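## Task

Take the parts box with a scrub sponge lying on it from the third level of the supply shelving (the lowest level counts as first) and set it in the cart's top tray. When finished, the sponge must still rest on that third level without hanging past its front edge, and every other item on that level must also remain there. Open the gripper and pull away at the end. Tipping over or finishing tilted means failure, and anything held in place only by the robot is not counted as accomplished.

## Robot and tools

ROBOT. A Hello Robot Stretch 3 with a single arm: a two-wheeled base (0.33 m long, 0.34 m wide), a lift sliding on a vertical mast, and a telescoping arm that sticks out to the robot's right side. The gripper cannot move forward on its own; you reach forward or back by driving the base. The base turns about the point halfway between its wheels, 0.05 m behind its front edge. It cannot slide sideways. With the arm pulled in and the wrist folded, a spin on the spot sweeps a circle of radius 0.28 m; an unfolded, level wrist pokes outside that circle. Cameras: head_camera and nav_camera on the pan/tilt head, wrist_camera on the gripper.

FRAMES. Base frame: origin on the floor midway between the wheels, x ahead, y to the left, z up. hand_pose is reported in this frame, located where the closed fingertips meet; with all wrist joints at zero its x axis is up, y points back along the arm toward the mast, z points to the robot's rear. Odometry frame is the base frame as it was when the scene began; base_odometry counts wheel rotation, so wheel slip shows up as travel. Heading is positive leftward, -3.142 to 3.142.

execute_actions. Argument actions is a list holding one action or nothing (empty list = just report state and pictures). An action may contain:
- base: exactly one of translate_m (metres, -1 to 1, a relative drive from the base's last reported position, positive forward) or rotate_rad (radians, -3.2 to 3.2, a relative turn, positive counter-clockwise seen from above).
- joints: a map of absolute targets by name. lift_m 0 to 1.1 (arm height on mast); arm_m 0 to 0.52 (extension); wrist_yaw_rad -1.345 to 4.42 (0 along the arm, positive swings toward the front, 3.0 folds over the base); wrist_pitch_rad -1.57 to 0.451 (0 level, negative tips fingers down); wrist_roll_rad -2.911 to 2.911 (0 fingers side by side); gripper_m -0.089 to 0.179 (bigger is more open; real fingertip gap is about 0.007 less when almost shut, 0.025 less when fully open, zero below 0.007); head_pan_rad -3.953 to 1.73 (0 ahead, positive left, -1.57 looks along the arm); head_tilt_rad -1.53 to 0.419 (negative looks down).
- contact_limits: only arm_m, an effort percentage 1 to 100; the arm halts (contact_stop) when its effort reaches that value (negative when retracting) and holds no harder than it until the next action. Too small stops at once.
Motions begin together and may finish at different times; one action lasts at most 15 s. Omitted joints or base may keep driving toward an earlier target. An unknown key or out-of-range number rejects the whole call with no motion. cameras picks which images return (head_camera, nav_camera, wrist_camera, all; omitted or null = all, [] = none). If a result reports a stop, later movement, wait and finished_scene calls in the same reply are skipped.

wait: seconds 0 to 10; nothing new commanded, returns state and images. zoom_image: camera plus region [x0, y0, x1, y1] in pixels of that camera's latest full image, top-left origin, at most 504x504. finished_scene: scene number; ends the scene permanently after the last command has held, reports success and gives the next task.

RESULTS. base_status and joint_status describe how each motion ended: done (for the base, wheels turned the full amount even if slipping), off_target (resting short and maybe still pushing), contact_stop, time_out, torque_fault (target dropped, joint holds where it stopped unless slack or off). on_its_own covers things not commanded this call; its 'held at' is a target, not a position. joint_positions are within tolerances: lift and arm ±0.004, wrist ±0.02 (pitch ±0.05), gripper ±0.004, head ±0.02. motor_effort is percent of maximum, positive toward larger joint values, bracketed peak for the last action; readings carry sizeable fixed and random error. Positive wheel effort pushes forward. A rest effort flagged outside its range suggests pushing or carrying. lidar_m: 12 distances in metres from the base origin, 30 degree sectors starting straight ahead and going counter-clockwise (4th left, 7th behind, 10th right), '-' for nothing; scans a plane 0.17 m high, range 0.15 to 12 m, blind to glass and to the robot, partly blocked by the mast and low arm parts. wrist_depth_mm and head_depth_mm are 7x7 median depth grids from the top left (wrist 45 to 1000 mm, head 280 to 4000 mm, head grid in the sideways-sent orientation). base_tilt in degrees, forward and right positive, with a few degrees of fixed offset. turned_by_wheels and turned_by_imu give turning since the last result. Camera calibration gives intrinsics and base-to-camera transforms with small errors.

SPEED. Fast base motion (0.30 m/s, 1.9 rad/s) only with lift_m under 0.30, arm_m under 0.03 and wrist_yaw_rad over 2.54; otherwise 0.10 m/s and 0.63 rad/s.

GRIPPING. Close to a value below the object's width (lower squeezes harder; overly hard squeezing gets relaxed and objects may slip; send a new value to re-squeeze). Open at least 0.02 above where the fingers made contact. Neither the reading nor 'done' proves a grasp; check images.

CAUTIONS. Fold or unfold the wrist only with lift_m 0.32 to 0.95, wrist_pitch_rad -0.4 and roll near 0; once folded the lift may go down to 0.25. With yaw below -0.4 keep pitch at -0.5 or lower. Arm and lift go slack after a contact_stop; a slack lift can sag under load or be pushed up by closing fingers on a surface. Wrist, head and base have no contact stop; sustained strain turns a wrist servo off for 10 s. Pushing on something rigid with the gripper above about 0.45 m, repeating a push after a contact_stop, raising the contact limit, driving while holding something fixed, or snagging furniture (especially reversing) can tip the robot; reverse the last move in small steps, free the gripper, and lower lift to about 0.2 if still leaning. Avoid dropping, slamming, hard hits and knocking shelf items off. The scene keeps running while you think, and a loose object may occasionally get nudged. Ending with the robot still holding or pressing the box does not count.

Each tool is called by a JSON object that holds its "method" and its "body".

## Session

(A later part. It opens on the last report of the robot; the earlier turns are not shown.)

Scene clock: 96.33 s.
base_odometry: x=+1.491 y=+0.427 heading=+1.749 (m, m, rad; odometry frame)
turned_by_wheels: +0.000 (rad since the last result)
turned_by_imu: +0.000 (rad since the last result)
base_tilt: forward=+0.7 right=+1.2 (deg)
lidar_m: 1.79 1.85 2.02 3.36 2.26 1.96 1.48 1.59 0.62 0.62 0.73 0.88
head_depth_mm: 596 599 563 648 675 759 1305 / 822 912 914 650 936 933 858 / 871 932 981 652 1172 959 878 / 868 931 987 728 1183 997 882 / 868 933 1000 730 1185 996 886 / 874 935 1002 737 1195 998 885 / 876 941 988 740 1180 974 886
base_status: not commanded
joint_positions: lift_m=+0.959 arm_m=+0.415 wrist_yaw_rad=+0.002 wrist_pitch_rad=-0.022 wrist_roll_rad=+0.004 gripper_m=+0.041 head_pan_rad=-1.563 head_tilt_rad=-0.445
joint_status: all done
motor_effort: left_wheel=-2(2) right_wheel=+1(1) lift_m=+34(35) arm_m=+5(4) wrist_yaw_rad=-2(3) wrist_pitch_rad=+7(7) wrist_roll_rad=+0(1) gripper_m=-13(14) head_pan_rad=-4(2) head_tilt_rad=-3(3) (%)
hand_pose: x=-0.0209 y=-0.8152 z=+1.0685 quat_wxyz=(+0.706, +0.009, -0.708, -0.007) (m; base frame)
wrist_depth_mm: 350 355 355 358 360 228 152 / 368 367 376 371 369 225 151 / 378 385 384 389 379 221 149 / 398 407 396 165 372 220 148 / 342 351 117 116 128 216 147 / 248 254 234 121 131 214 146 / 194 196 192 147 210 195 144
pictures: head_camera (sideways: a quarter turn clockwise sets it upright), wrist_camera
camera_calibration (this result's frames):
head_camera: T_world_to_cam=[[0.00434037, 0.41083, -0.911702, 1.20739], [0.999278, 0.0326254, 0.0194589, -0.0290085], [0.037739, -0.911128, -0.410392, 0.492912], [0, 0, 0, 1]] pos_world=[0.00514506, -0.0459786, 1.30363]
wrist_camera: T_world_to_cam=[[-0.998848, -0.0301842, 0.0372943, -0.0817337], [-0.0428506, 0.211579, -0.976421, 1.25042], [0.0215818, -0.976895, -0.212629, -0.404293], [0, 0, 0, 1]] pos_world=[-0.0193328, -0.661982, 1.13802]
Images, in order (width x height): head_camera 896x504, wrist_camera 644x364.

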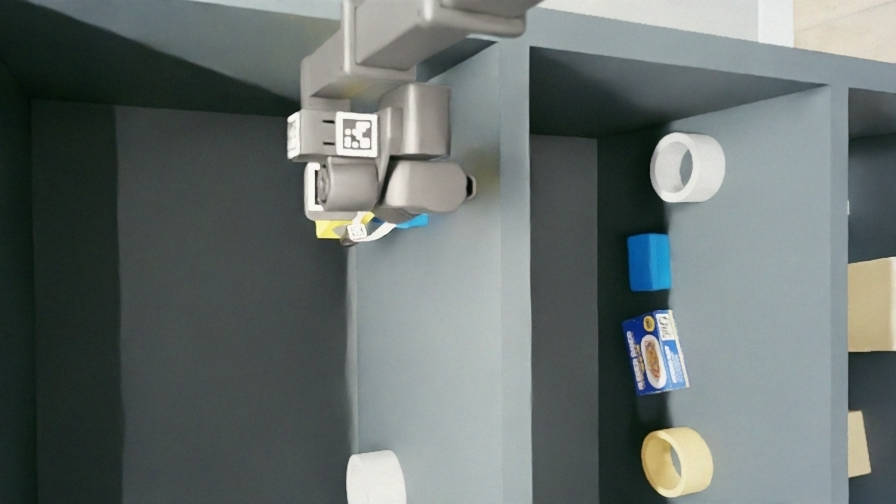

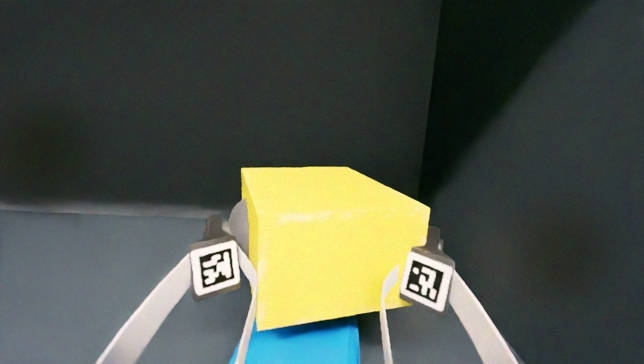

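{"method": "execute_actions", "body": {"actions": [{"base":{"translate_m":0.17},"joints":{"arm_m":0.36}}], "cameras": []}}

{"method": "execute_actions", "body": {"actions": [{"joints":{"lift_m":0.905}}]}}

Scene clock: 104.57 s.
base_odometry: x=+1.461 y=+0.594 heading=+1.749 (m, m, rad; odometry frame)
turned_by_wheels: +0.000 (rad since the last result)
turned_by_imu: -0.001 (rad since the last result)
base_tilt: forward=+0.7 right=+1.2 (deg)
lidar_m: 1.62 1.67 1.81 3.37 3.12 2.10 1.65 1.59 0.69 0.71 0.76 1.44
head_depth_mm: 863 926 988 647 1149 960 855 / 865 924 975 649 1172 991 852 / 862 926 974 - 1178 990 852 / 865 929 981 732 1176 991 858 / 863 925 990 732 1172 965 860 / 864 931 980 735 1185 1001 861 / 864 932 991 737 1185 988 863
base_status: done
joint_positions: lift_m=+0.959 arm_m=+0.360 wrist_yaw_rad=+0.002 wrist_pitch_rad=-0.022 wrist_roll_rad=+0.004 gripper_m=+0.041 head_pan_rad=-1.563 head_tilt_rad=-0.445
joint_status: all done
motor_effort: left_wheel=-2(3) right_wheel=+1(6) lift_m=+34(34) arm_m=-3(3) wrist_yaw_rad=-2(2) wrist_pitch_rad=+7(7) wrist_roll_rad=+1(0) gripper_m=-13(15) head_pan_rad=-3(3) head_tilt_rad=-1(2) (%)
hand_pose: x=-0.0209 y=-0.7611 z=+1.0685 quat_wxyz=(+0.706, +0.009, -0.708, -0.007) (m; base frame)
wrist_depth_mm: 406 405 406 399 402 409 349 / 418 417 417 419 421 423 345 / 428 428 433 433 435 437 343 / 445 440 439 166 452 459 341 / 249 291 117 116 128 400 322 / 247 254 231 122 131 232 236 / 195 197 200 198 210 197 177
pictures: none
No camera images: the call's "cameras" was empty. Leave "cameras" out to get every camera's image.

Scene clock: 105.93 s.
base_odometry: x=+1.461 y=+0.594 heading=+1.749 (m, m, rad; odometry frame)
turned_by_wheels: +0.000 (rad since the last result)
turned_by_imu: +0.000 (rad since the last result)
base_tilt: forward=+0.7 right=+1.2 (deg)
lidar_m: 1.63 1.67 1.81 3.37 3.12 2.09 1.65 1.59 0.69 0.71 0.76 1.44
head_depth_mm: 865 926 990 - 1164 962 854 / 861 922 997 - 1178 990 858 / 868 928 992 - 1183 993 859 / 869 928 989 730 1178 996 859 / 866 928 989 732 1180 967 859 / 867 932 985 736 1178 996 861 / 869 932 999 742 1190 986 866
base_status: not commanded
joint_positions: lift_m=+0.916 arm_m=+0.360 wrist_yaw_rad=+0.001 wrist_pitch_rad=+0.030 wrist_roll_rad=+0.004 gripper_m=+0.041 head_pan_rad=-1.563 head_tilt_rad=-0.445
joint_status: lift_m contact_stop (moved -0.044 of -0.054)
on_its_own: lift_m is slack since a contact_stop, until your next command for it (your +0.905 is given up)
motor_effort: left_wheel=-1(3) right_wheel=+2(4) lift_m=+23(28) arm_m=+0(3) wrist_yaw_rad=-1(2) wrist_pitch_rad=-11(14) wrist_roll_rad=+0(1) gripper_m=-14(14) head_pan_rad=-4(3) head_tilt_rad=-1(3) (%)
hand_pose: x=-0.0212 y=-0.7618 z=+1.0379 quat_wxyz=(+0.706, -0.010, -0.708, +0.011) (m; base frame)
wrist_depth_mm: 409 411 412 414 416 425 349 / 418 423 425 431 435 432 349 / 433 435 441 437 439 443 346 / 378 443 442 165 456 450 339 / 247 275 117 117 128 322 300 / 206 210 190 122 131 215 169 / 156 159 162 159 171 175 170
pictures: head_camera (sideways: a quarter turn clockwise sets it upright), nav_camera (sideways: a quarter turn counterclockwise sets it upright), wrist_camera
camera_calibration (this result's frames):
head_camera: T_world_to_cam=[[0.00433898, 0.411241, -0.911517, 1.20715], [0.999278, 0.0326124, 0.0194702, -0.0290231], [0.0377337, -0.910943, -0.410802, 0.493446], [0, 0, 0, 1]] pos_world=[0.00514487, -0.0459794, 1.30361]
nav_camera: T_world_to_cam=[[0.0227433, -0.441492, 0.896977, -1.12892], [-0.999379, 0.0141061, 0.0322828, 0.0198915], [-0.0269054, -0.897154, -0.440897, 0.535161], [0, 0, 0, 1]] pos_world=[0.0599533, -0.0185694, 1.24793]
wrist_camera: T_world_to_cam=[[-0.998886, -0.0272302, 0.0385332, -0.0782702], [-0.0424157, 0.160477, -0.986128, 1.18047], [0.0206687, -0.986664, -0.161453, -0.419238], [0, 0, 0, 1]] pos_world=[-0.0194473, -0.605217, 1.09943]
Images, in order (width x height): head_camera 896x504, nav_camera 672x504, wrist_camera 644x364.

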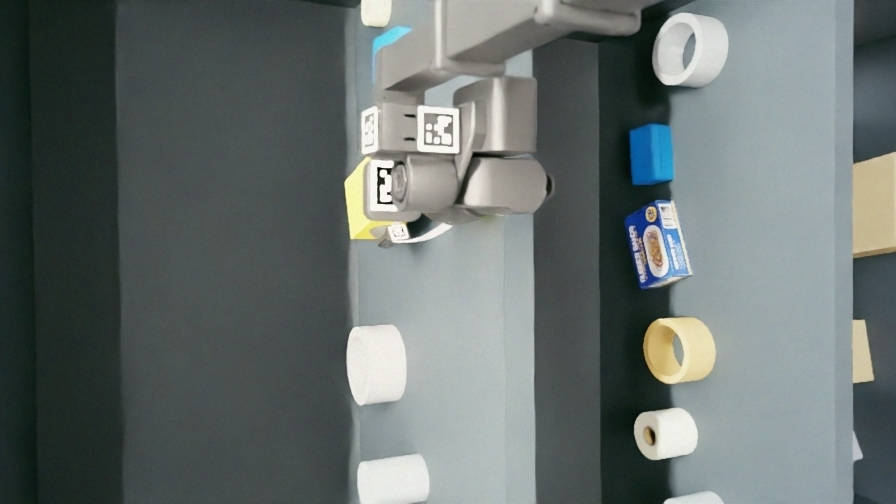

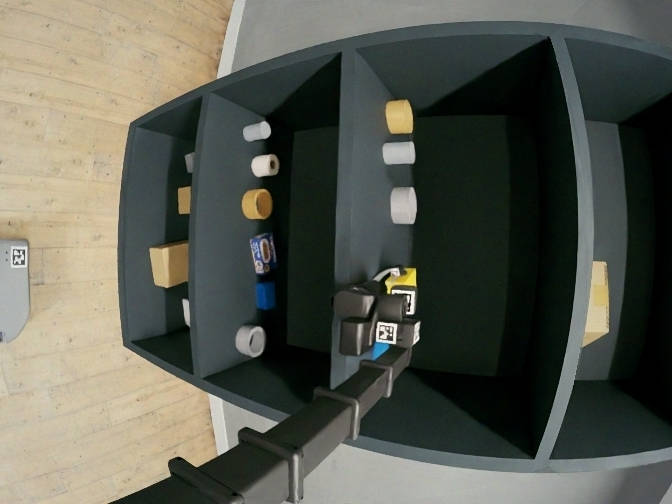

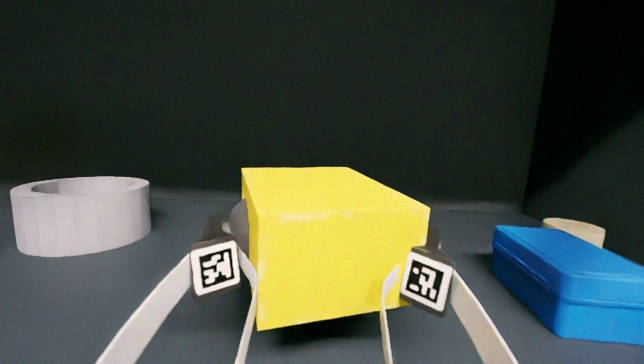

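{"method": "execute_actions", "body": {"actions": [{"joints":{"lift_m":0.95,"wrist_pitch_rad":-0.19}}], "cameras": ["wrist_camera"]}}

Scene clock: 114.77 s.
base_odometry: x=+1.461 y=+0.594 heading=+1.749 (m, m, rad; odometry frame)
turned_by_wheels: +0.000 (rad since the last result)
turned_by_imu: -0.001 (rad since the last result)
base_tilt: forward=+0.7 right=+1.3 (deg)
lidar_m: 1.63 1.67 1.80 3.37 3.14 2.10 1.65 1.59 0.69 0.70 0.76 1.45
head_depth_mm: 862 928 987 - 1156 960 851 / 861 927 977 - 1175 992 857 / 862 927 984 - 1173 992 853 / 867 927 983 729 1181 990 857 / 860 932 986 734 1184 968 860 / 864 930 977 738 1181 997 861 / 867 931 1001 735 1181 990 861
base_status: not commanded
joint_positions: lift_m=+0.949 arm_m=+0.360 wrist_yaw_rad=+0.001 wrist_pitch_rad=-0.206 wrist_roll_rad=+0.004 gripper_m=+0.041 head_pan_rad=-1.563 head_tilt_rad=-0.445
joint_status: all done
motor_effort: left_wheel=-1(2) right_wheel=+1(1) lift_m=+33(34) arm_m=+0(0) wrist_yaw_rad=-1(1) wrist_pitch_rad=+5(24) wrist_roll_rad=+1(1) gripper_m=-14(14) head_pan_rad=-3(4) head_tilt_rad=-3(2) (%)
hand_pose: x=-0.0212 y=-0.7509 z=+1.0121 quat_wxyz=(+0.702, +0.073, -0.704, -0.073) (m; base frame)
wrist_depth_mm: 390 385 387 388 389 391 350 / 412 412 415 419 417 415 345 / 246 319 430 429 437 440 341 / 247 260 264 163 308 265 230 / 198 203 115 116 128 208 171 / 158 160 150 122 132 172 176 / 131 132 134 132 138 141 142
pictures: wrist_camera
camera_calibration (this result's frames):
wrist_camera: T_world_to_cam=[[-0.998858, -0.0355007, 0.0319865, -0.0766119], [-0.0432505, 0.387032, -0.921051, 1.25746], [0.0203181, -0.921383, -0.388125, -0.134146], [0, 0, 0, 1]] pos_world=[-0.0194128, -0.612999, 1.10857]
Images, in order (width x height): wrist_camera 644x364.

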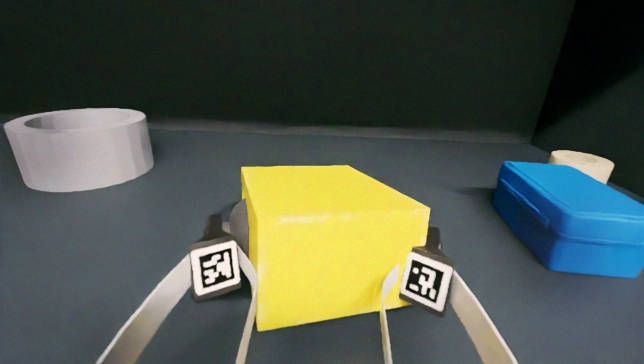

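{"method": "execute_actions", "body": {"actions": [{"joints":{"lift_m":0.942}}], "cameras": ["wrist_camera"]}}

{"method": "execute_actions", "body": {"actions": [{"joints":{"gripper_m":0.125}}], "cameras": ["wrist_camera"]}}

{"method": "execute_actions", "body": {"actions": [{"joints":{"arm_m":0.24,"lift_m":0.97,"wrist_pitch_rad":-0.3}}], "cameras": []}}

{"method": "execute_actions", "body": {"actions": [{"base":{"translate_m":-0.155}}], "cameras": ["wrist_camera","head_camera"]}}

Scene clock: 122.83 s.
base_odometry: x=+1.461 y=+0.594 heading=+1.749 (m, m, rad; odometry frame)
turned_by_wheels: +0.000 (rad since the last result)
turned_by_imu: -0.001 (rad since the last result)
base_tilt: forward=+0.7 right=+1.3 (deg)
lidar_m: 1.63 1.67 1.81 3.37 3.16 2.10 1.65 1.59 0.69 0.71 0.76 1.45
head_depth_mm: 859 925 987 - 1156 955 856 / 862 927 984 - 1179 988 852 / 862 927 991 - 1179 994 857 / 864 928 994 728 1178 992 857 / 865 928 991 731 1185 968 860 / 865 929 985 733 1181 1001 861 / 865 931 992 738 1176 990 859
base_status: not commanded
joint_positions: lift_m=+0.943 arm_m=+0.360 wrist_yaw_rad=+0.001 wrist_pitch_rad=-0.197 wrist_roll_rad=+0.004 gripper_m=+0.041 head_pan_rad=-1.563 head_tilt_rad=-0.445
joint_status: all done
motor_effort: left_wheel=-1(1) right_wheel=+1(1) lift_m=+11(28) arm_m=+0(1) wrist_yaw_rad=-1(1) wrist_pitch_rad=+2(5) wrist_roll_rad=+1(1) gripper_m=-14(14) head_pan_rad=-3(4) head_tilt_rad=-2(2) (%)
hand_pose: x=-0.0212 y=-0.7515 z=+1.0074 quat_wxyz=(+0.703, +0.070, -0.705, -0.070) (m; base frame)
wrist_depth_mm: 392 391 389 389 393 394 347 / 410 413 412 416 413 420 348 / 244 312 428 427 436 437 342 / 247 262 256 160 293 239 204 / 192 196 116 117 127 202 171 / 151 154 144 121 132 166 168 / 125 126 128 126 132 135 136
pictures: wrist_camera
camera_calibration (this result's frames):
wrist_camera: T_world_to_cam=[[-0.998858, -0.0352173, 0.0322887, -0.0765764], [-0.0432423, 0.378923, -0.924417, 1.2507], [0.0203206, -0.924758, -0.380013, -0.147284], [0, 0, 0, 1]] pos_world=[-0.0194131, -0.612816, 1.10267]
Images, in order (width x height): wrist_camera 644x364.

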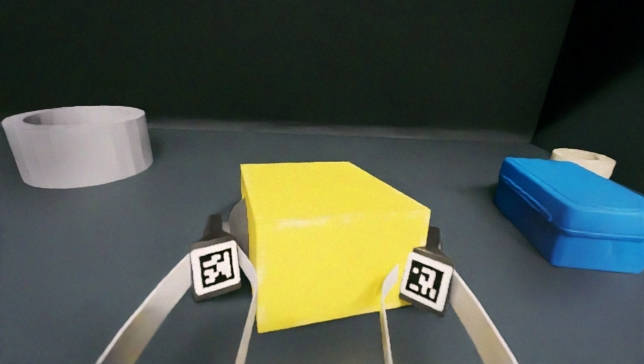

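Scene clock: 124.17 s.
base_odometry: x=+1.461 y=+0.594 heading=+1.749 (m, m, rad; odometry frame)
turned_by_wheels: +0.000 (rad since the last result)
turned_by_imu: +0.000 (rad since the last result)
base_tilt: forward=+0.7 right=+1.2 (deg)
lidar_m: 1.63 1.67 1.81 3.36 3.12 2.10 1.65 1.58 0.69 0.71 0.77 1.45
head_depth_mm: 863 925 992 - 1151 955 851 / 861 923 991 - 1173 987 856 / 863 926 988 - 1172 990 854 / 861 930 991 690 1176 993 856 / 867 926 995 734 1169 971 861 / 867 930 985 735 1176 991 863 / 863 935 995 739 1184 985 865
base_status: not commanded
joint_positions: lift_m=+0.943 arm_m=+0.360 wrist_yaw_rad=+0.001 wrist_pitch_rad=-0.199 wrist_roll_rad=+0.004 gripper_m=+0.125 head_pan_rad=-1.563 head_tilt_rad=-0.445
joint_status: all done
motor_effort: left_wheel=-1(1) right_wheel=+1(1) lift_m=+12(11) arm_m=+1(1) wrist_yaw_rad=-1(1) wrist_pitch_rad=+3(3) wrist_roll_rad=+1(1) gripper_m=+1(95) head_pan_rad=-2(3) head_tilt_rad=-3(2) (%)
hand_pose: x=-0.0212 y=-0.7514 z=+1.0070 quat_wxyz=(+0.703, +0.071, -0.705, -0.070) (m; base frame)
wrist_depth_mm: 392 389 387 390 389 395 342 / 414 410 416 416 421 417 347 / 245 308 428 429 432 436 329 / 243 262 251 167 294 239 201 / 192 203 179 121 131 203 172 / 151 148 149 123 137 169 167 / - 126 124 128 132 131 137
pictures: wrist_camera
camera_calibration (this result's frames):
wrist_camera: T_world_to_cam=[[-0.998858, -0.0352707, 0.0322342, -0.0765442], [-0.0432443, 0.380384, -0.923817, 1.25078], [0.0203223, -0.924156, -0.381474, -0.145402], [0, 0, 0, 1]] pos_world=[-0.0194128, -0.612849, 1.10249]
Images, in order (width x height): wrist_camera 644x364.

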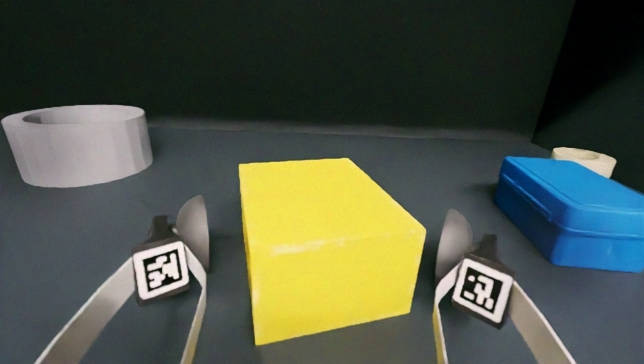

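Scene clock: 126.30 s.
base_odometry: x=+1.461 y=+0.594 heading=+1.749 (m, m, rad; odometry frame)
turned_by_wheels: +0.000 (rad since the last result)
turned_by_imu: +0.000 (rad since the last result)
base_tilt: forward=+0.7 right=+1.2 (deg)
lidar_m: 1.62 1.67 1.81 3.36 3.12 2.10 1.65 1.58 0.68 0.71 0.76 1.45
head_depth_mm: 863 926 982 - 1135 952 853 / 862 926 987 - 1181 985 856 / 864 925 988 - 1174 991 855 / 866 928 992 740 1179 992 856 / 864 931 989 732 1179 968 857 / 863 934 979 735 1178 992 858 / 867 931 995 738 1182 987 861
base_status: not commanded
joint_positions: lift_m=+0.969 arm_m=+0.240 wrist_yaw_rad=+0.001 wrist_pitch_rad=-0.313 wrist_roll_rad=+0.004 gripper_m=+0.125 head_pan_rad=-1.563 head_tilt_rad=-0.445
joint_status: all done
motor_effort: left_wheel=-1(1) right_wheel=+1(1) lift_m=+33(34) arm_m=-2(3) wrist_yaw_rad=-2(1) wrist_pitch_rad=+4(19) wrist_roll_rad=+1(1) gripper_m=+0(0) head_pan_rad=-4(4) head_tilt_rad=-1(2) (%)
hand_pose: x=-0.0213 y=-0.6218 z=+1.0064 quat_wxyz=(+0.697, +0.110, -0.699, -0.110) (m; base frame)
wrist_depth_mm: 492 496 499 500 497 490 354 / 518 367 520 524 529 524 346 / 333 337 352 242 346 290 335 / 239 243 251 242 259 269 274 / 188 196 194 197 201 205 208 / 154 152 158 160 162 173 168 / 147 149 150 150 150 152 150
pictures: none
No camera images: the call's "cameras" was empty. Leave "cameras" out to get every camera's image.

Scene clock: 128.80 s.
base_odometry: x=+1.489 y=+0.442 heading=+1.749 (m, m, rad; odometry frame)
turned_by_wheels: +0.000 (rad since the last result)
turned_by_imu: -0.001 (rad since the last result)
base_tilt: forward=+0.7 right=+1.3 (deg)
lidar_m: 1.78 1.83 2.01 3.35 2.94 1.96 1.49 1.59 0.63 0.67 0.73 0.87
head_depth_mm: 644 646 650 - 676 762 1268 / 859 912 971 - 1008 932 852 / 872 933 995 - 1179 957 877 / 871 935 994 774 1182 994 883 / 871 931 998 721 1183 996 884 / 873 936 1002 734 1182 997 886 / 874 935 988 736 1192 980 884
base_status: done
joint_positions: lift_m=+0.969 arm_m=+0.240 wrist_yaw_rad=+0.001 wrist_pitch_rad=-0.313 wrist_roll_rad=+0.004 gripper_m=+0.125 head_pan_rad=-1.563 head_tilt_rad=-0.445
joint_status: not commanded
motor_effort: left_wheel=+0(5) right_wheel=+0(2) lift_m=+34(34) arm_m=-3(3) wrist_yaw_rad=-2(2) wrist_pitch_rad=+4(4) wrist_roll_rad=+1(1) gripper_m=+0(1) head_pan_rad=-3(3) head_tilt_rad=-2(2) (%)
hand_pose: x=-0.0213 y=-0.6218 z=+1.0064 quat_wxyz=(+0.697, +0.110, -0.699, -0.110) (m; base frame)
wrist_depth_mm: 497 512 507 502 485 261 174 / 392 539 528 529 458 263 174 / 329 240 344 295 370 257 172 / 240 244 248 253 262 239 171 / 187 197 194 196 201 206 169 / 155 149 158 161 162 170 161 / 158 160 159 160 158 162 160
pictures: head_camera (sideways: a quarter turn clockwise sets it upright), wrist_camera
camera_calibration (this result's frames):
head_camera: T_world_to_cam=[[0.00433888, 0.411241, -0.911517, 1.20715], [0.999278, 0.0326126, 0.0194702, -0.0290231], [0.0377339, -0.910943, -0.410802, 0.493446], [0, 0, 0, 1]] pos_world=[0.00514488, -0.0459794, 1.30361]
wrist_camera: T_world_to_cam=[[-0.998857, -0.0386196, 0.0281469, -0.0699534], [-0.0433116, 0.482697, -0.874716, 1.21512], [0.0201947, -0.874935, -0.483819, 0.107739], [0, 0, 0, 1]] pos_world=[-0.0194205, -0.494973, 1.11698]
Images, in order (width x height): head_camera 896x504, wrist_camera 644x364.

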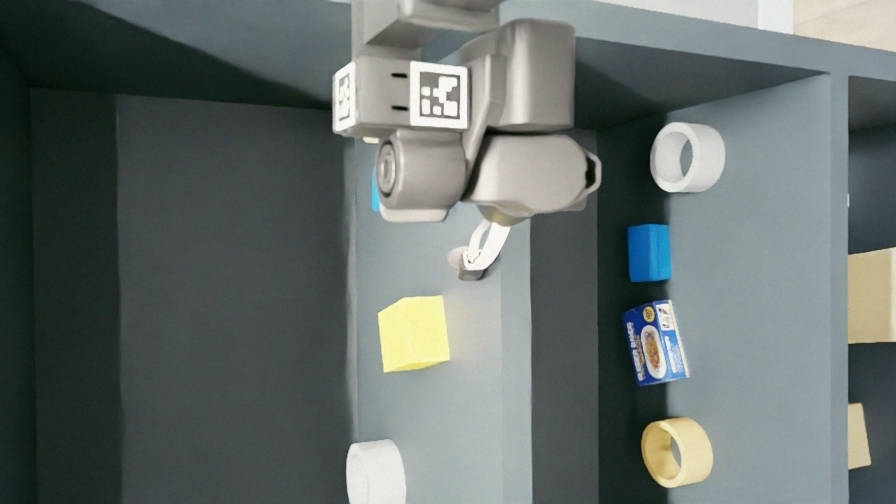

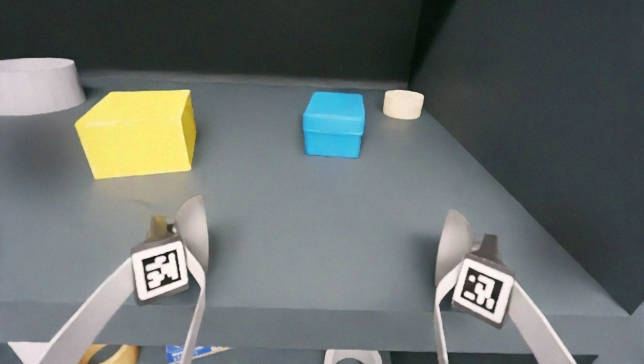

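{"method": "execute_actions", "body": {"actions": [{"base":{"translate_m":-0.009},"joints":{"gripper_m":0.105,"lift_m":0.974,"arm_m":0.36}}], "cameras": ["wrist_camera"]}}

{"method": "execute_actions", "body": {"actions": [{"joints":{"arm_m":0.435}}], "cameras": ["wrist_camera"]}}

Scene clock: 137.80 s.
base_odometry: x=+1.490 y=+0.433 heading=+1.749 (m, m, rad; odometry frame)
turned_by_wheels: +0.000 (rad since the last result)
turned_by_imu: -0.001 (rad since the last result)
base_tilt: forward=+0.7 right=+1.3 (deg)
lidar_m: 1.79 1.84 2.01 3.37 2.93 1.96 1.49 1.59 0.62 0.64 0.73 0.88
head_depth_mm: 615 617 581 625 675 746 1298 / 848 912 858 650 963 930 858 / 867 936 982 626 1179 959 879 / 871 936 998 711 1182 993 882 / 871 935 997 724 1187 996 881 / 875 936 997 728 1189 995 884 / 872 938 995 736 1196 970 889
base_status: done
joint_positions: lift_m=+0.973 arm_m=+0.360 wrist_yaw_rad=+0.001 wrist_pitch_rad=-0.317 wrist_roll_rad=+0.004 gripper_m=+0.105 head_pan_rad=-1.563 head_tilt_rad=-0.445
joint_status: all done
motor_effort: left_wheel=-1(3) right_wheel=+1(3) lift_m=+34(34) arm_m=+4(4) wrist_yaw_rad=-1(1) wrist_pitch_rad=+5(6) wrist_roll_rad=+1(1) gripper_m=+0(80) head_pan_rad=-4(4) head_tilt_rad=-2(3) (%)
hand_pose: x=-0.0213 y=-0.7405 z=+1.0094 quat_wxyz=(+0.697, +0.112, -0.699, -0.112) (m; base frame)
wrist_depth_mm: 395 390 390 394 388 239 158 / 430 430 429 430 411 237 159 / 337 345 352 359 325 235 157 / 166 235 252 178 267 234 156 / 153 193 198 188 206 203 156 / 153 158 157 163 165 173 155 / 138 135 136 139 140 141 140
pictures: wrist_camera
camera_calibration (this result's frames):
wrist_camera: T_world_to_cam=[[-0.998857, -0.038732, 0.0279916, -0.0745507], [-0.0433139, 0.48631, -0.872712, 1.27572], [0.0201893, -0.872927, -0.487432, 0.0104721], [0, 0, 0, 1]] pos_world=[-0.0194208, -0.61414, 1.12052]
Images, in order (width x height): wrist_camera 644x364.

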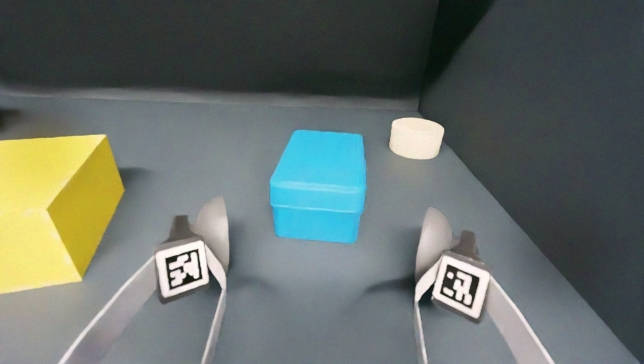

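Scene clock: 139.53 s.
base_odometry: x=+1.490 y=+0.433 heading=+1.749 (m, m, rad; odometry frame)
turned_by_wheels: +0.000 (rad since the last result)
turned_by_imu: +0.000 (rad since the last result)
base_tilt: forward=+0.7 right=+1.3 (deg)
lidar_m: 1.79 1.84 2.02 3.37 2.92 1.96 1.49 1.59 0.62 0.64 0.73 0.88
head_depth_mm: 614 619 600 647 673 751 1306 / 848 913 - 685 963 932 855 / 866 933 970 653 1179 961 879 / 869 937 999 730 1180 992 880 / 871 935 1004 726 1187 995 880 / 873 936 1003 729 1192 999 882 / 870 940 985 737 1186 971 888
base_status: not commanded
joint_positions: lift_m=+0.973 arm_m=+0.435 wrist_yaw_rad=+0.001 wrist_pitch_rad=-0.317 wrist_roll_rad=+0.004 gripper_m=+0.105 head_pan_rad=-1.563 head_tilt_rad=-0.445
joint_status: all done
motor_effort: left_wheel=-1(1) right_wheel=+1(1) lift_m=+34(35) arm_m=+5(5) wrist_yaw_rad=-1(1) wrist_pitch_rad=+6(5) wrist_roll_rad=+1(1) gripper_m=+0(1) head_pan_rad=-4(4) head_tilt_rad=-2(3) (%)
hand_pose: x=-0.0213 y=-0.8155 z=+1.0094 quat_wxyz=(+0.697, +0.112, -0.699, -0.112) (m; base frame)
wrist_depth_mm: 325 323 326 327 324 235 156 / 346 348 350 350 355 231 155 / 336 342 357 368 356 231 155 / 244 248 252 178 243 228 153 / 193 194 188 137 202 199 152 / 156 158 120 112 159 171 152 / 137 135 129 119 139 141 138
pictures: wrist_camera
camera_calibration (this result's frames):
wrist_camera: T_world_to_cam=[[-0.998857, -0.0387339, 0.027989, -0.077454], [-0.0433139, 0.486371, -0.872678, 1.31219], [0.0201892, -0.872893, -0.487493, -0.0549133], [0, 0, 0, 1]] pos_world=[-0.0194208, -0.689144, 1.12052]
Images, in order (width x height): wrist_camera 644x364.

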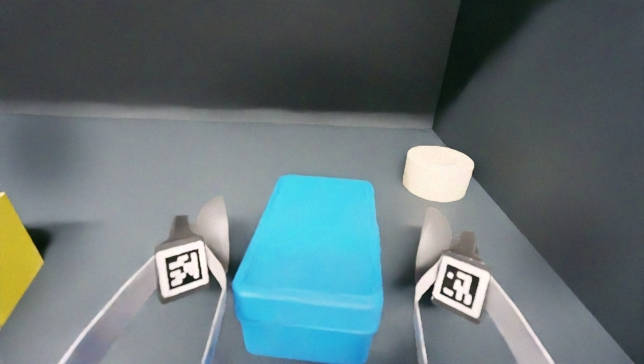

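{"method": "execute_actions", "body": {"actions": [{"joints":{"lift_m":0.965}}], "cameras": []}}

{"method": "execute_actions", "body": {"actions": [{"joints":{"gripper_m":0.0}}], "cameras": ["wrist_camera"]}}

{"method": "execute_actions", "body": {"actions": [{"joints":{"lift_m":0.99}}], "cameras": ["wrist_camera"]}}

Scene clock: 146.70 s.
base_odometry: x=+1.490 y=+0.433 heading=+1.749 (m, m, rad; odometry frame)
turned_by_wheels: +0.000 (rad since the last result)
turned_by_imu: -0.001 (rad since the last result)
base_tilt: forward=+0.7 right=+1.3 (deg)
lidar_m: 1.79 1.83 2.02 3.36 2.92 1.96 1.49 1.59 0.62 0.64 0.73 0.88
head_depth_mm: 616 618 620 669 674 748 1304 / 847 913 901 684 963 928 855 / 868 930 985 652 1180 959 879 / 871 931 997 728 1183 993 881 / 871 936 997 725 1182 993 880 / 870 937 993 728 1193 999 882 / 872 938 987 738 1191 972 887
base_status: not commanded
joint_positions: lift_m=+0.966 arm_m=+0.435 wrist_yaw_rad=+0.001 wrist_pitch_rad=-0.297 wrist_roll_rad=+0.004 gripper_m=+0.105 head_pan_rad=-1.563 head_tilt_rad=-0.445
joint_status: all done
motor_effort: left_wheel=-1(1) right_wheel=+1(1) lift_m=+10(29) arm_m=+4(4) wrist_yaw_rad=-2(1) wrist_pitch_rad=-2(6) wrist_roll_rad=+1(1) gripper_m=+0(0) head_pan_rad=-4(3) head_tilt_rad=-2(2) (%)
hand_pose: x=-0.0213 y=-0.8176 z=+1.0065 quat_wxyz=(+0.698, +0.105, -0.700, -0.105) (m; base frame)
wrist_depth_mm: 323 325 323 325 326 234 157 / 349 345 352 352 348 232 156 / 339 351 363 364 354 231 154 / 243 247 250 176 242 230 153 / 187 192 186 134 200 198 152 / 155 155 116 108 156 169 152 / 134 132 126 115 136 137 138
pictures: none
No camera images: the call's "cameras" was empty. Leave "cameras" out to get every camera's image.

Scene clock: 148.23 s.
base_odometry: x=+1.490 y=+0.433 heading=+1.749 (m, m, rad; odometry frame)
turned_by_wheels: +0.000 (rad since the last result)
turned_by_imu: +0.000 (rad since the last result)
base_tilt: forward=+0.7 right=+1.3 (deg)
lidar_m: 1.79 1.84 2.01 3.36 2.92 1.96 1.48 1.59 0.62 0.64 0.73 0.88
head_depth_mm: 613 618 619 670 673 749 1304 / 847 910 902 685 961 930 854 / 869 932 989 651 1171 963 881 / 869 935 994 728 1183 996 883 / 869 937 997 724 1182 991 884 / 871 936 995 730 1186 997 889 / 873 937 991 738 1192 972 890
base_status: not commanded
joint_positions: lift_m=+0.966 arm_m=+0.435 wrist_yaw_rad=-0.005 wrist_pitch_rad=-0.293 wrist_roll_rad=+0.003 gripper_m=+0.002 head_pan_rad=-1.563 head_tilt_rad=-0.445
joint_status: all done
motor_effort: left_wheel=-2(3) right_wheel=+3(3) lift_m=+10(10) arm_m=+5(4) wrist_yaw_rad=+6(6) wrist_pitch_rad=-3(3) wrist_roll_rad=+1(1) gripper_m=-28(100) head_pan_rad=-4(3) head_tilt_rad=-2(2) (%)
hand_pose: x=-0.0226 y=-0.8179 z=+1.0073 quat_wxyz=(+0.698, +0.102, -0.701, -0.105) (m; base frame)
wrist_depth_mm: 323 324 324 324 324 229 153 / 346 350 351 354 344 228 153 / 339 352 366 365 359 226 152 / 243 249 253 175 237 224 151 / 189 192 193 133 199 196 150 / 155 157 146 123 132 166 149 / 131 131 133 134 137 139 136
pictures: wrist_camera
camera_calibration (this result's frames):
wrist_camera: T_world_to_cam=[[-0.99904, -0.0324769, 0.0294153, -0.0751753], [-0.041164, 0.465544, -0.884067, 1.30593], [0.0150177, -0.884429, -0.466433, -0.0887875], [0, 0, 0, 1]] pos_world=[-0.0200124, -0.688934, 1.11533]
Images, in order (width x height): wrist_camera 644x364.

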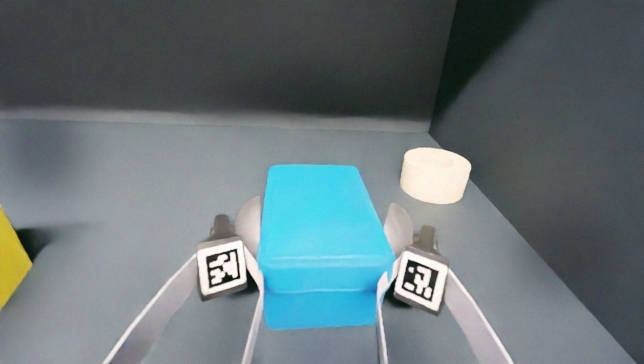

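Scene clock: 149.23 s.
base_odometry: x=+1.490 y=+0.433 heading=+1.749 (m, m, rad; odometry frame)
turned_by_wheels: +0.000 (rad since the last result)
turned_by_imu: +0.000 (rad since the last result)
base_tilt: forward=+0.7 right=+1.3 (deg)
lidar_m: 1.79 1.84 2.01 3.36 2.93 1.96 1.48 1.59 0.62 0.64 0.73 0.88
head_depth_mm: 616 617 - 635 673 752 1298 / 844 902 - 724 962 930 852 / 873 933 - 686 1175 960 880 / 869 932 995 729 1179 987 880 / 871 928 996 723 1187 992 883 / 870 933 996 730 1191 999 883 / 870 939 989 736 1188 969 889
base_status: not commanded
joint_positions: lift_m=+0.989 arm_m=+0.435 wrist_yaw_rad=-0.003 wrist_pitch_rad=-0.322 wrist_roll_rad=+0.003 gripper_m=+0.005 head_pan_rad=-1.563 head_tilt_rad=-0.445
joint_status: all done
motor_effort: left_wheel=-2(3) right_wheel=+1(3) lift_m=+33(35) arm_m=+5(4) wrist_yaw_rad=+5(6) wrist_pitch_rad=+7(8) wrist_roll_rad=+1(1) gripper_m=-27(28) head_pan_rad=-3(4) head_tilt_rad=-2(2) (%)
hand_pose: x=-0.0223 y=-0.8150 z=+1.0243 quat_wxyz=(+0.697, +0.112, -0.699, -0.115) (m; base frame)
wrist_depth_mm: 325 324 321 326 325 232 155 / 350 347 352 355 357 230 154 / 366 369 366 380 376 228 153 / 269 272 279 177 261 226 152 / 214 217 208 134 228 210 151 / 174 178 165 123 150 187 150 / 150 150 151 146 155 158 150
pictures: wrist_camera
camera_calibration (this result's frames):
wrist_camera: T_world_to_cam=[[-0.999001, -0.0345588, 0.0283235, -0.0758497], [-0.0416523, 0.490798, -0.870277, 1.32604], [0.0161747, -0.870588, -0.491747, -0.0410916], [0, 0, 0, 1]] pos_world=[-0.0198768, -0.689211, 1.13596]
Images, in order (width x height): wrist_camera 644x364.

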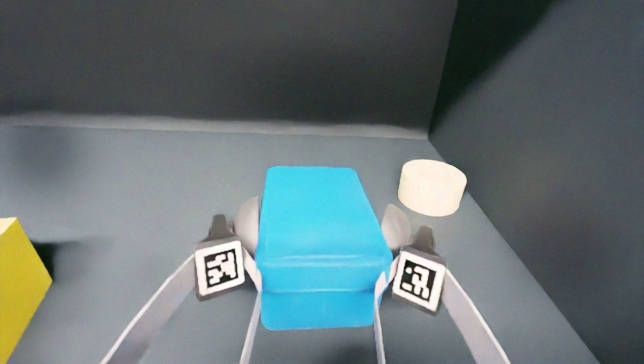

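{"method": "execute_actions", "body": {"actions": [{"joints":{"arm_m":0.0}}], "cameras": []}}

{"method": "execute_actions", "body": {"actions": [{"base":{"rotate_rad":-0.89},"joints":{"head_tilt_rad":-0.8}}], "cameras": []}}

{"method": "execute_actions", "body": {"actions": [{"base":{"translate_m":-1.0},"joints":{"lift_m":0.9}}], "cameras": []}}

{"method": "execute_actions", "body": {"actions": [{"base":{"translate_m":-0.72}}], "cameras": ["nav_camera"]}}

{"method": "execute_actions", "body": {"actions": [{"base":{"rotate_rad":-0.69}}]}}

Scene clock: 165.83 s.
base_odometry: x=+1.490 y=+0.433 heading=+1.749 (m, m, rad; odometry frame)
turned_by_wheels: +0.000 (rad since the last result)
turned_by_imu: -0.001 (rad since the last result)
base_tilt: forward=+0.7 right=+1.2 (deg)
lidar_m: 1.79 1.84 2.01 3.35 2.91 1.96 1.49 1.60 0.62 0.64 0.73 0.88
head_depth_mm: 615 617 620 623 674 - - / 849 915 947 725 790 - - / 869 936 999 727 903 - - / 868 933 997 729 1169 996 880 / 867 936 993 727 1183 997 880 / 872 935 999 732 1188 995 884 / 872 935 987 739 1194 975 884
base_status: not commanded
joint_positions: lift_m=+0.989 arm_m=+0.000 wrist_yaw_rad=-0.002 wrist_pitch_rad=-0.323 wrist_roll_rad=+0.003 gripper_m=+0.015 head_pan_rad=-1.563 head_tilt_rad=-0.445
joint_status: all done
on_its_own: gripper_m is held at +0.013, not at your +0.000, by its stall guard, which is not easing now
motor_effort: left_wheel=-2(2) right_wheel=+1(2) lift_m=+34(35) arm_m=-4(2) wrist_yaw_rad=+3(5) wrist_pitch_rad=+8(7) wrist_roll_rad=+1(1) gripper_m=-22(23) head_pan_rad=-4(4) head_tilt_rad=-2(2) (%)
hand_pose: x=-0.0220 y=-0.3807 z=+1.0239 quat_wxyz=(+0.697, +0.113, -0.699, -0.115) (m; base frame)
wrist_depth_mm: 719 719 740 739 531 331 740 / 540 574 526 680 511 795 852 / 373 386 391 408 383 902 912 / 832 971 999 178 433 975 959 / 835 949 921 134 436 - - / 729 748 729 123 131 - - / 642 643 655 611 683 - -
pictures: none
No camera images: the call's "cameras" was empty. Leave "cameras" out to get every camera's image.

Scene clock: 168.20 s.
base_odometry: x=+1.490 y=+0.433 heading=+0.859 (m, m, rad; odometry frame)
turned_by_wheels: -0.890 (rad since the last result)
turned_by_imu: -0.901 (rad since the last result)
base_tilt: forward=+0.7 right=+1.2 (deg)
lidar_m: 0.88 1.71 1.79 1.92 2.73 3.36 1.98 1.52 1.48 1.38 0.62 0.73
head_depth_mm: 1794 1989 2170 - - - 1143 / 1871 2128 - - - - 1145 / 1693 1945 - - - - 1141 / 1493 1667 1877 1810 1503 1304 1144 / 1325 1472 1656 1757 1519 1311 1149 / 1207 1316 1475 1660 1519 1317 1159 / 1097 1200 1316 1464 1483 1168 1139
base_status: done
joint_positions: lift_m=+0.989 arm_m=+0.000 wrist_yaw_rad=-0.002 wrist_pitch_rad=-0.323 wrist_roll_rad=+0.003 gripper_m=+0.015 head_pan_rad=-1.563 head_tilt_rad=-0.790
joint_status: all done
on_its_own: gripper_m is held at +0.013, not at your +0.000, by its stall guard, which is not easing now
motor_effort: left_wheel=+2(6) right_wheel=-2(4) lift_m=+34(34) arm_m=-3(3) wrist_yaw_rad=+3(3) wrist_pitch_rad=+8(7) wrist_roll_rad=+1(1) gripper_m=-22(23) head_pan_rad=-4(3) head_tilt_rad=-6(31) (%)
hand_pose: x=-0.0220 y=-0.3807 z=+1.0239 quat_wxyz=(+0.697, +0.113, -0.699, -0.115) (m; base frame)
wrist_depth_mm: 690 849 - - - - - / 733 898 - - - - - / 796 920 - - - - - / 796 963 - 179 - - - / 835 - - 134 - - - / 877 - - 123 130 - - / 501 - - - - - -
pictures: none
No camera images: the call's "cameras" was empty. Leave "cameras" out to get every camera's image.

Scene clock: 179.43 s.
base_odometry: x=+0.838 y=-0.325 heading=+0.859 (m, m, rad; odometry frame)
turned_by_wheels: +0.000 (rad since the last result)
turned_by_imu: -0.008 (rad since the last result)
base_tilt: forward=+0.7 right=+1.3 (deg)
lidar_m: 1.66 2.42 2.12 2.22 2.60 2.59 1.24 1.03 1.38 1.05 1.91 1.45
head_depth_mm: 1245 1390 1564 1710 - - - / 1330 1487 1507 1668 - - 1110 / 1424 1606 1440 488 - - 1107 / 1544 1747 1456 1544 1514 1301 1149 / 1668 1913 2117 1740 1508 1311 1148 / 1797 2118 2228 1815 1528 1305 1155 / 1920 2111 2164 1818 1523 1317 1153
base_status: done
joint_positions: lift_m=+0.901 arm_m=+0.000 wrist_yaw_rad=-0.002 wrist_pitch_rad=-0.323 wrist_roll_rad=+0.003 gripper_m=+0.015 head_pan_rad=-1.563 head_tilt_rad=-0.790
joint_status: all done
on_its_own: gripper_m is held at +0.013, not at your +0.000, by its stall guard, which is not easing now
motor_effort: left_wheel=+2(2) right_wheel=-2(5) lift_m=+13(29) arm_m=-4(3) wrist_yaw_rad=+2(2) wrist_pitch_rad=+8(8) wrist_roll_rad=+1(1) gripper_m=-24(23) head_pan_rad=-4(4) head_tilt_rad=-6(6) (%)
hand_pose: x=-0.0220 y=-0.3807 z=+0.9350 quat_wxyz=(+0.697, +0.113, -0.699, -0.115) (m; base frame)
wrist_depth_mm: - - - - - 987 835 / - - - - - - 877 / - - - - - - 914 / - - - 179 - - 962 / - - - 134 - - - / - - - 123 130 - - / - - - - - - -
pictures: none
No camera images: the call's "cameras" was empty. Leave "cameras" out to get every camera's image.

Scene clock: 187.87 s.
base_odometry: x=+0.368 y=-0.870 heading=+0.860 (m, m, rad; odometry frame)
turned_by_wheels: +0.000 (rad since the last result)
turned_by_imu: -0.005 (rad since the last result)
base_tilt: forward=+0.7 right=+1.2 (deg)
lidar_m: 2.14 2.84 2.49 2.57 2.32 2.28 1.25 0.54 0.53 1.03 1.22 2.24
head_depth_mm: 867 957 1076 1166 - - - / 925 1028 1172 1318 - - 1104 / 978 1106 1271 488 - - 1105 / 1059 1205 1396 1618 1512 1306 1153 / 1144 1314 1547 1761 1506 1313 1149 / 1240 1446 1615 1723 1519 1316 1158 / 1361 1606 1476 1528 1521 1314 1151
base_status: done
joint_positions: lift_m=+0.901 arm_m=+0.000 wrist_yaw_rad=-0.002 wrist_pitch_rad=-0.323 wrist_roll_rad=+0.003 gripper_m=+0.015 head_pan_rad=-1.563 head_tilt_rad=-0.790
joint_status: not commanded
on_its_own: gripper_m is held at +0.013, not at your +0.000, by its stall guard, which is not easing now
motor_effort: left_wheel=+2(3) right_wheel=-2(5) lift_m=+13(12) arm_m=-3(3) wrist_yaw_rad=+3(3) wrist_pitch_rad=+8(8) wrist_roll_rad=+1(1) gripper_m=-22(22) head_pan_rad=-3(4) head_tilt_rad=-3(5) (%)
hand_pose: x=-0.0220 y=-0.3807 z=+0.9350 quat_wxyz=(+0.697, +0.113, -0.699, -0.115) (m; base frame)
wrist_depth_mm: - - - 845 710 599 522 / - - - 936 755 645 559 / - - - - 797 683 579 / - - - 178 861 697 619 / - - - 134 859 607 568 / - - - 123 131 507 522 / - - - - - 426 432
pictures: nav_camera (sideways: a quarter turn counterclockwise sets it upright)
camera_calibration (this result's frames):
nav_camera: T_world_to_cam=[[0.0248144, -0.718424, 0.695163, -0.865836], [-0.999285, 0.00200543, 0.0377429, 0.0127983], [-0.0285095, -0.695603, -0.717861, 0.895484], [0, 0, 0, 1]] pos_world=[0.0598041, 0.0008385, 1.24425]
Images, in order (width x height): nav_camera 672x504.

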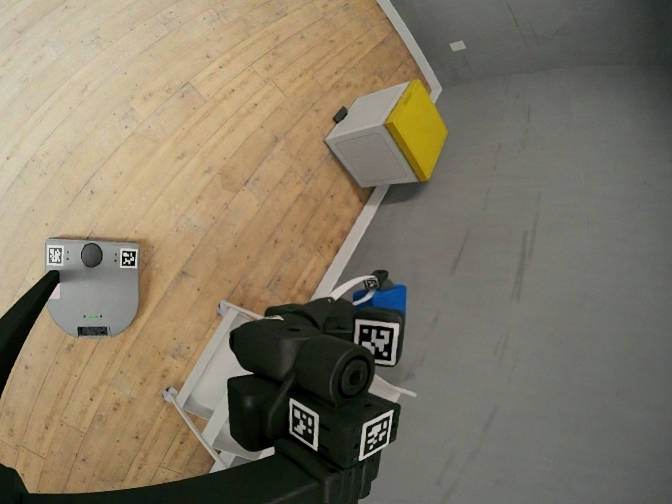

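Scene clock: 189.97 s.
base_odometry: x=+0.368 y=-0.870 heading=+0.170 (m, m, rad; odometry frame)
turned_by_wheels: -0.690 (rad since the last result)
turned_by_imu: -0.698 (rad since the last result)
base_tilt: forward=+0.7 right=+1.2 (deg)
lidar_m: 1.46 2.14 2.97 2.48 2.85 2.12 2.25 1.44 0.56 0.53 0.54 1.22
head_depth_mm: 832 946 1092 849 - - - / 831 936 1008 896 - - 1109 / 827 939 1009 489 - - 1106 / 822 932 1011 881 1021 1221 1148 / 824 930 1005 883 1032 1194 1149 / 816 931 1032 907 1455 1313 1151 / 817 926 1064 1260 1456 1317 1157
base_status: done
joint_positions: lift_m=+0.901 arm_m=+0.000 wrist_yaw_rad=-0.002 wrist_pitch_rad=-0.323 wrist_roll_rad=+0.003 gripper_m=+0.015 head_pan_rad=-1.563 head_tilt_rad=-0.790
joint_status: not commanded
on_its_own: gripper_m is held at +0.013, not at your +0.000, by its stall guard, which is not easing now
motor_effort: left_wheel=+3(5) right_wheel=-2(4) lift_m=+12(13) arm_m=-3(3) wrist_yaw_rad=+3(2) wrist_pitch_rad=+8(8) wrist_roll_rad=+1(1) gripper_m=-22(23) head_pan_rad=-5(4) head_tilt_rad=-5(6) (%)
hand_pose: x=-0.0220 y=-0.3807 z=+0.9350 quat_wxyz=(+0.697, +0.113, -0.699, -0.115) (m; base frame)
wrist_depth_mm: 638 659 641 654 669 674 664 / 672 687 705 702 704 722 737 / 757 756 758 764 769 790 812 / 816 855 683 177 834 878 861 / 914 903 585 133 571 971 995 / - 522 411 123 130 - - / - - 664 685 721 - -
pictures: head_camera (sideways: a quarter turn clockwise sets it upright), nav_camera (sideways: a quarter turn counterclockwise sets it upright), wrist_camera
camera_calibration (this result's frames):
head_camera: T_world_to_cam=[[0.00221387, 0.695, -0.719006, 0.956162], [0.999342, 0.0244891, 0.0267485, -0.0384887], [0.0361981, -0.718592, -0.694489, 0.862534], [0, 0, 0, 1]] pos_world=[0.00512448, -0.0437804, 1.28754]
nav_camera: T_world_to_cam=[[0.024815, -0.718551, 0.695031, -0.865664], [-0.999285, 0.00199899, 0.0377446, 0.012796], [-0.0285108, -0.695471, -0.717988, 0.89565], [0, 0, 0, 1]] pos_world=[0.0598041, 0.000849042, 1.24425]
wrist_camera: T_world_to_cam=[[-0.99895, -0.0360663, 0.028256, -0.0584754], [-0.042364, 0.492223, -0.869438, 1.0349], [0.0174492, -0.869722, -0.493234, 0.294872], [0, 0, 0, 1]] pos_world=[-0.0197168, -0.255054, 1.04687]
Images, in order (width x height): head_camera 896x504, nav_camera 672x504, wrist_camera 644x364.

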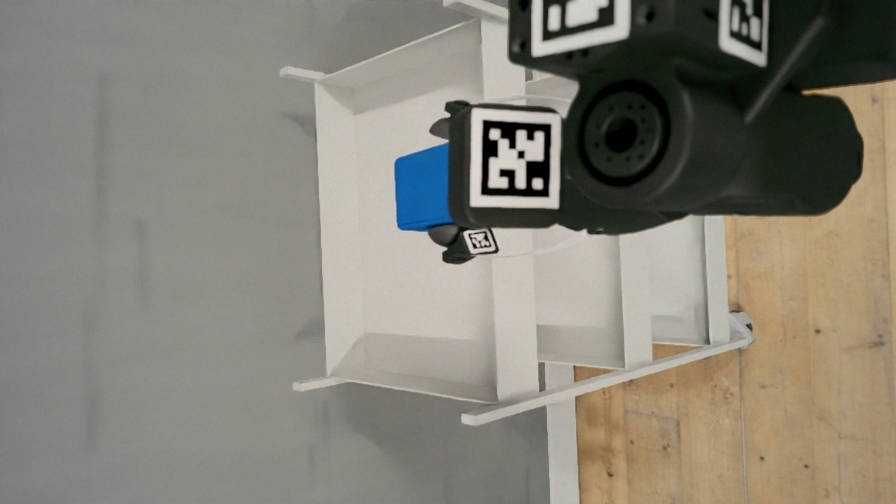

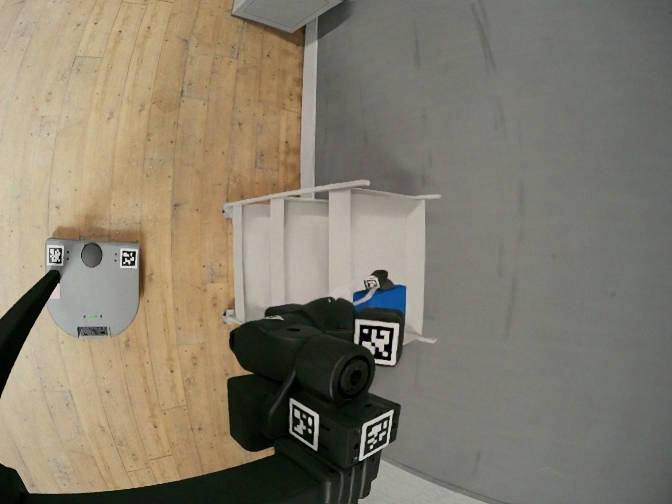

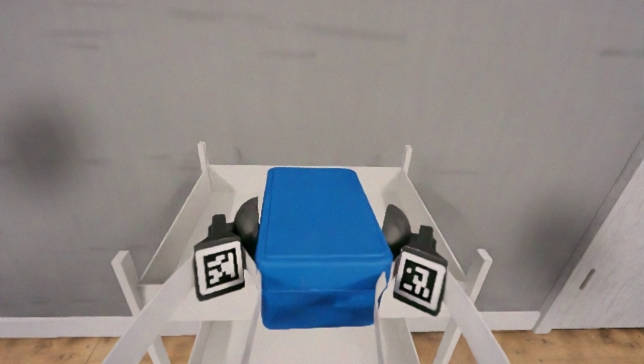

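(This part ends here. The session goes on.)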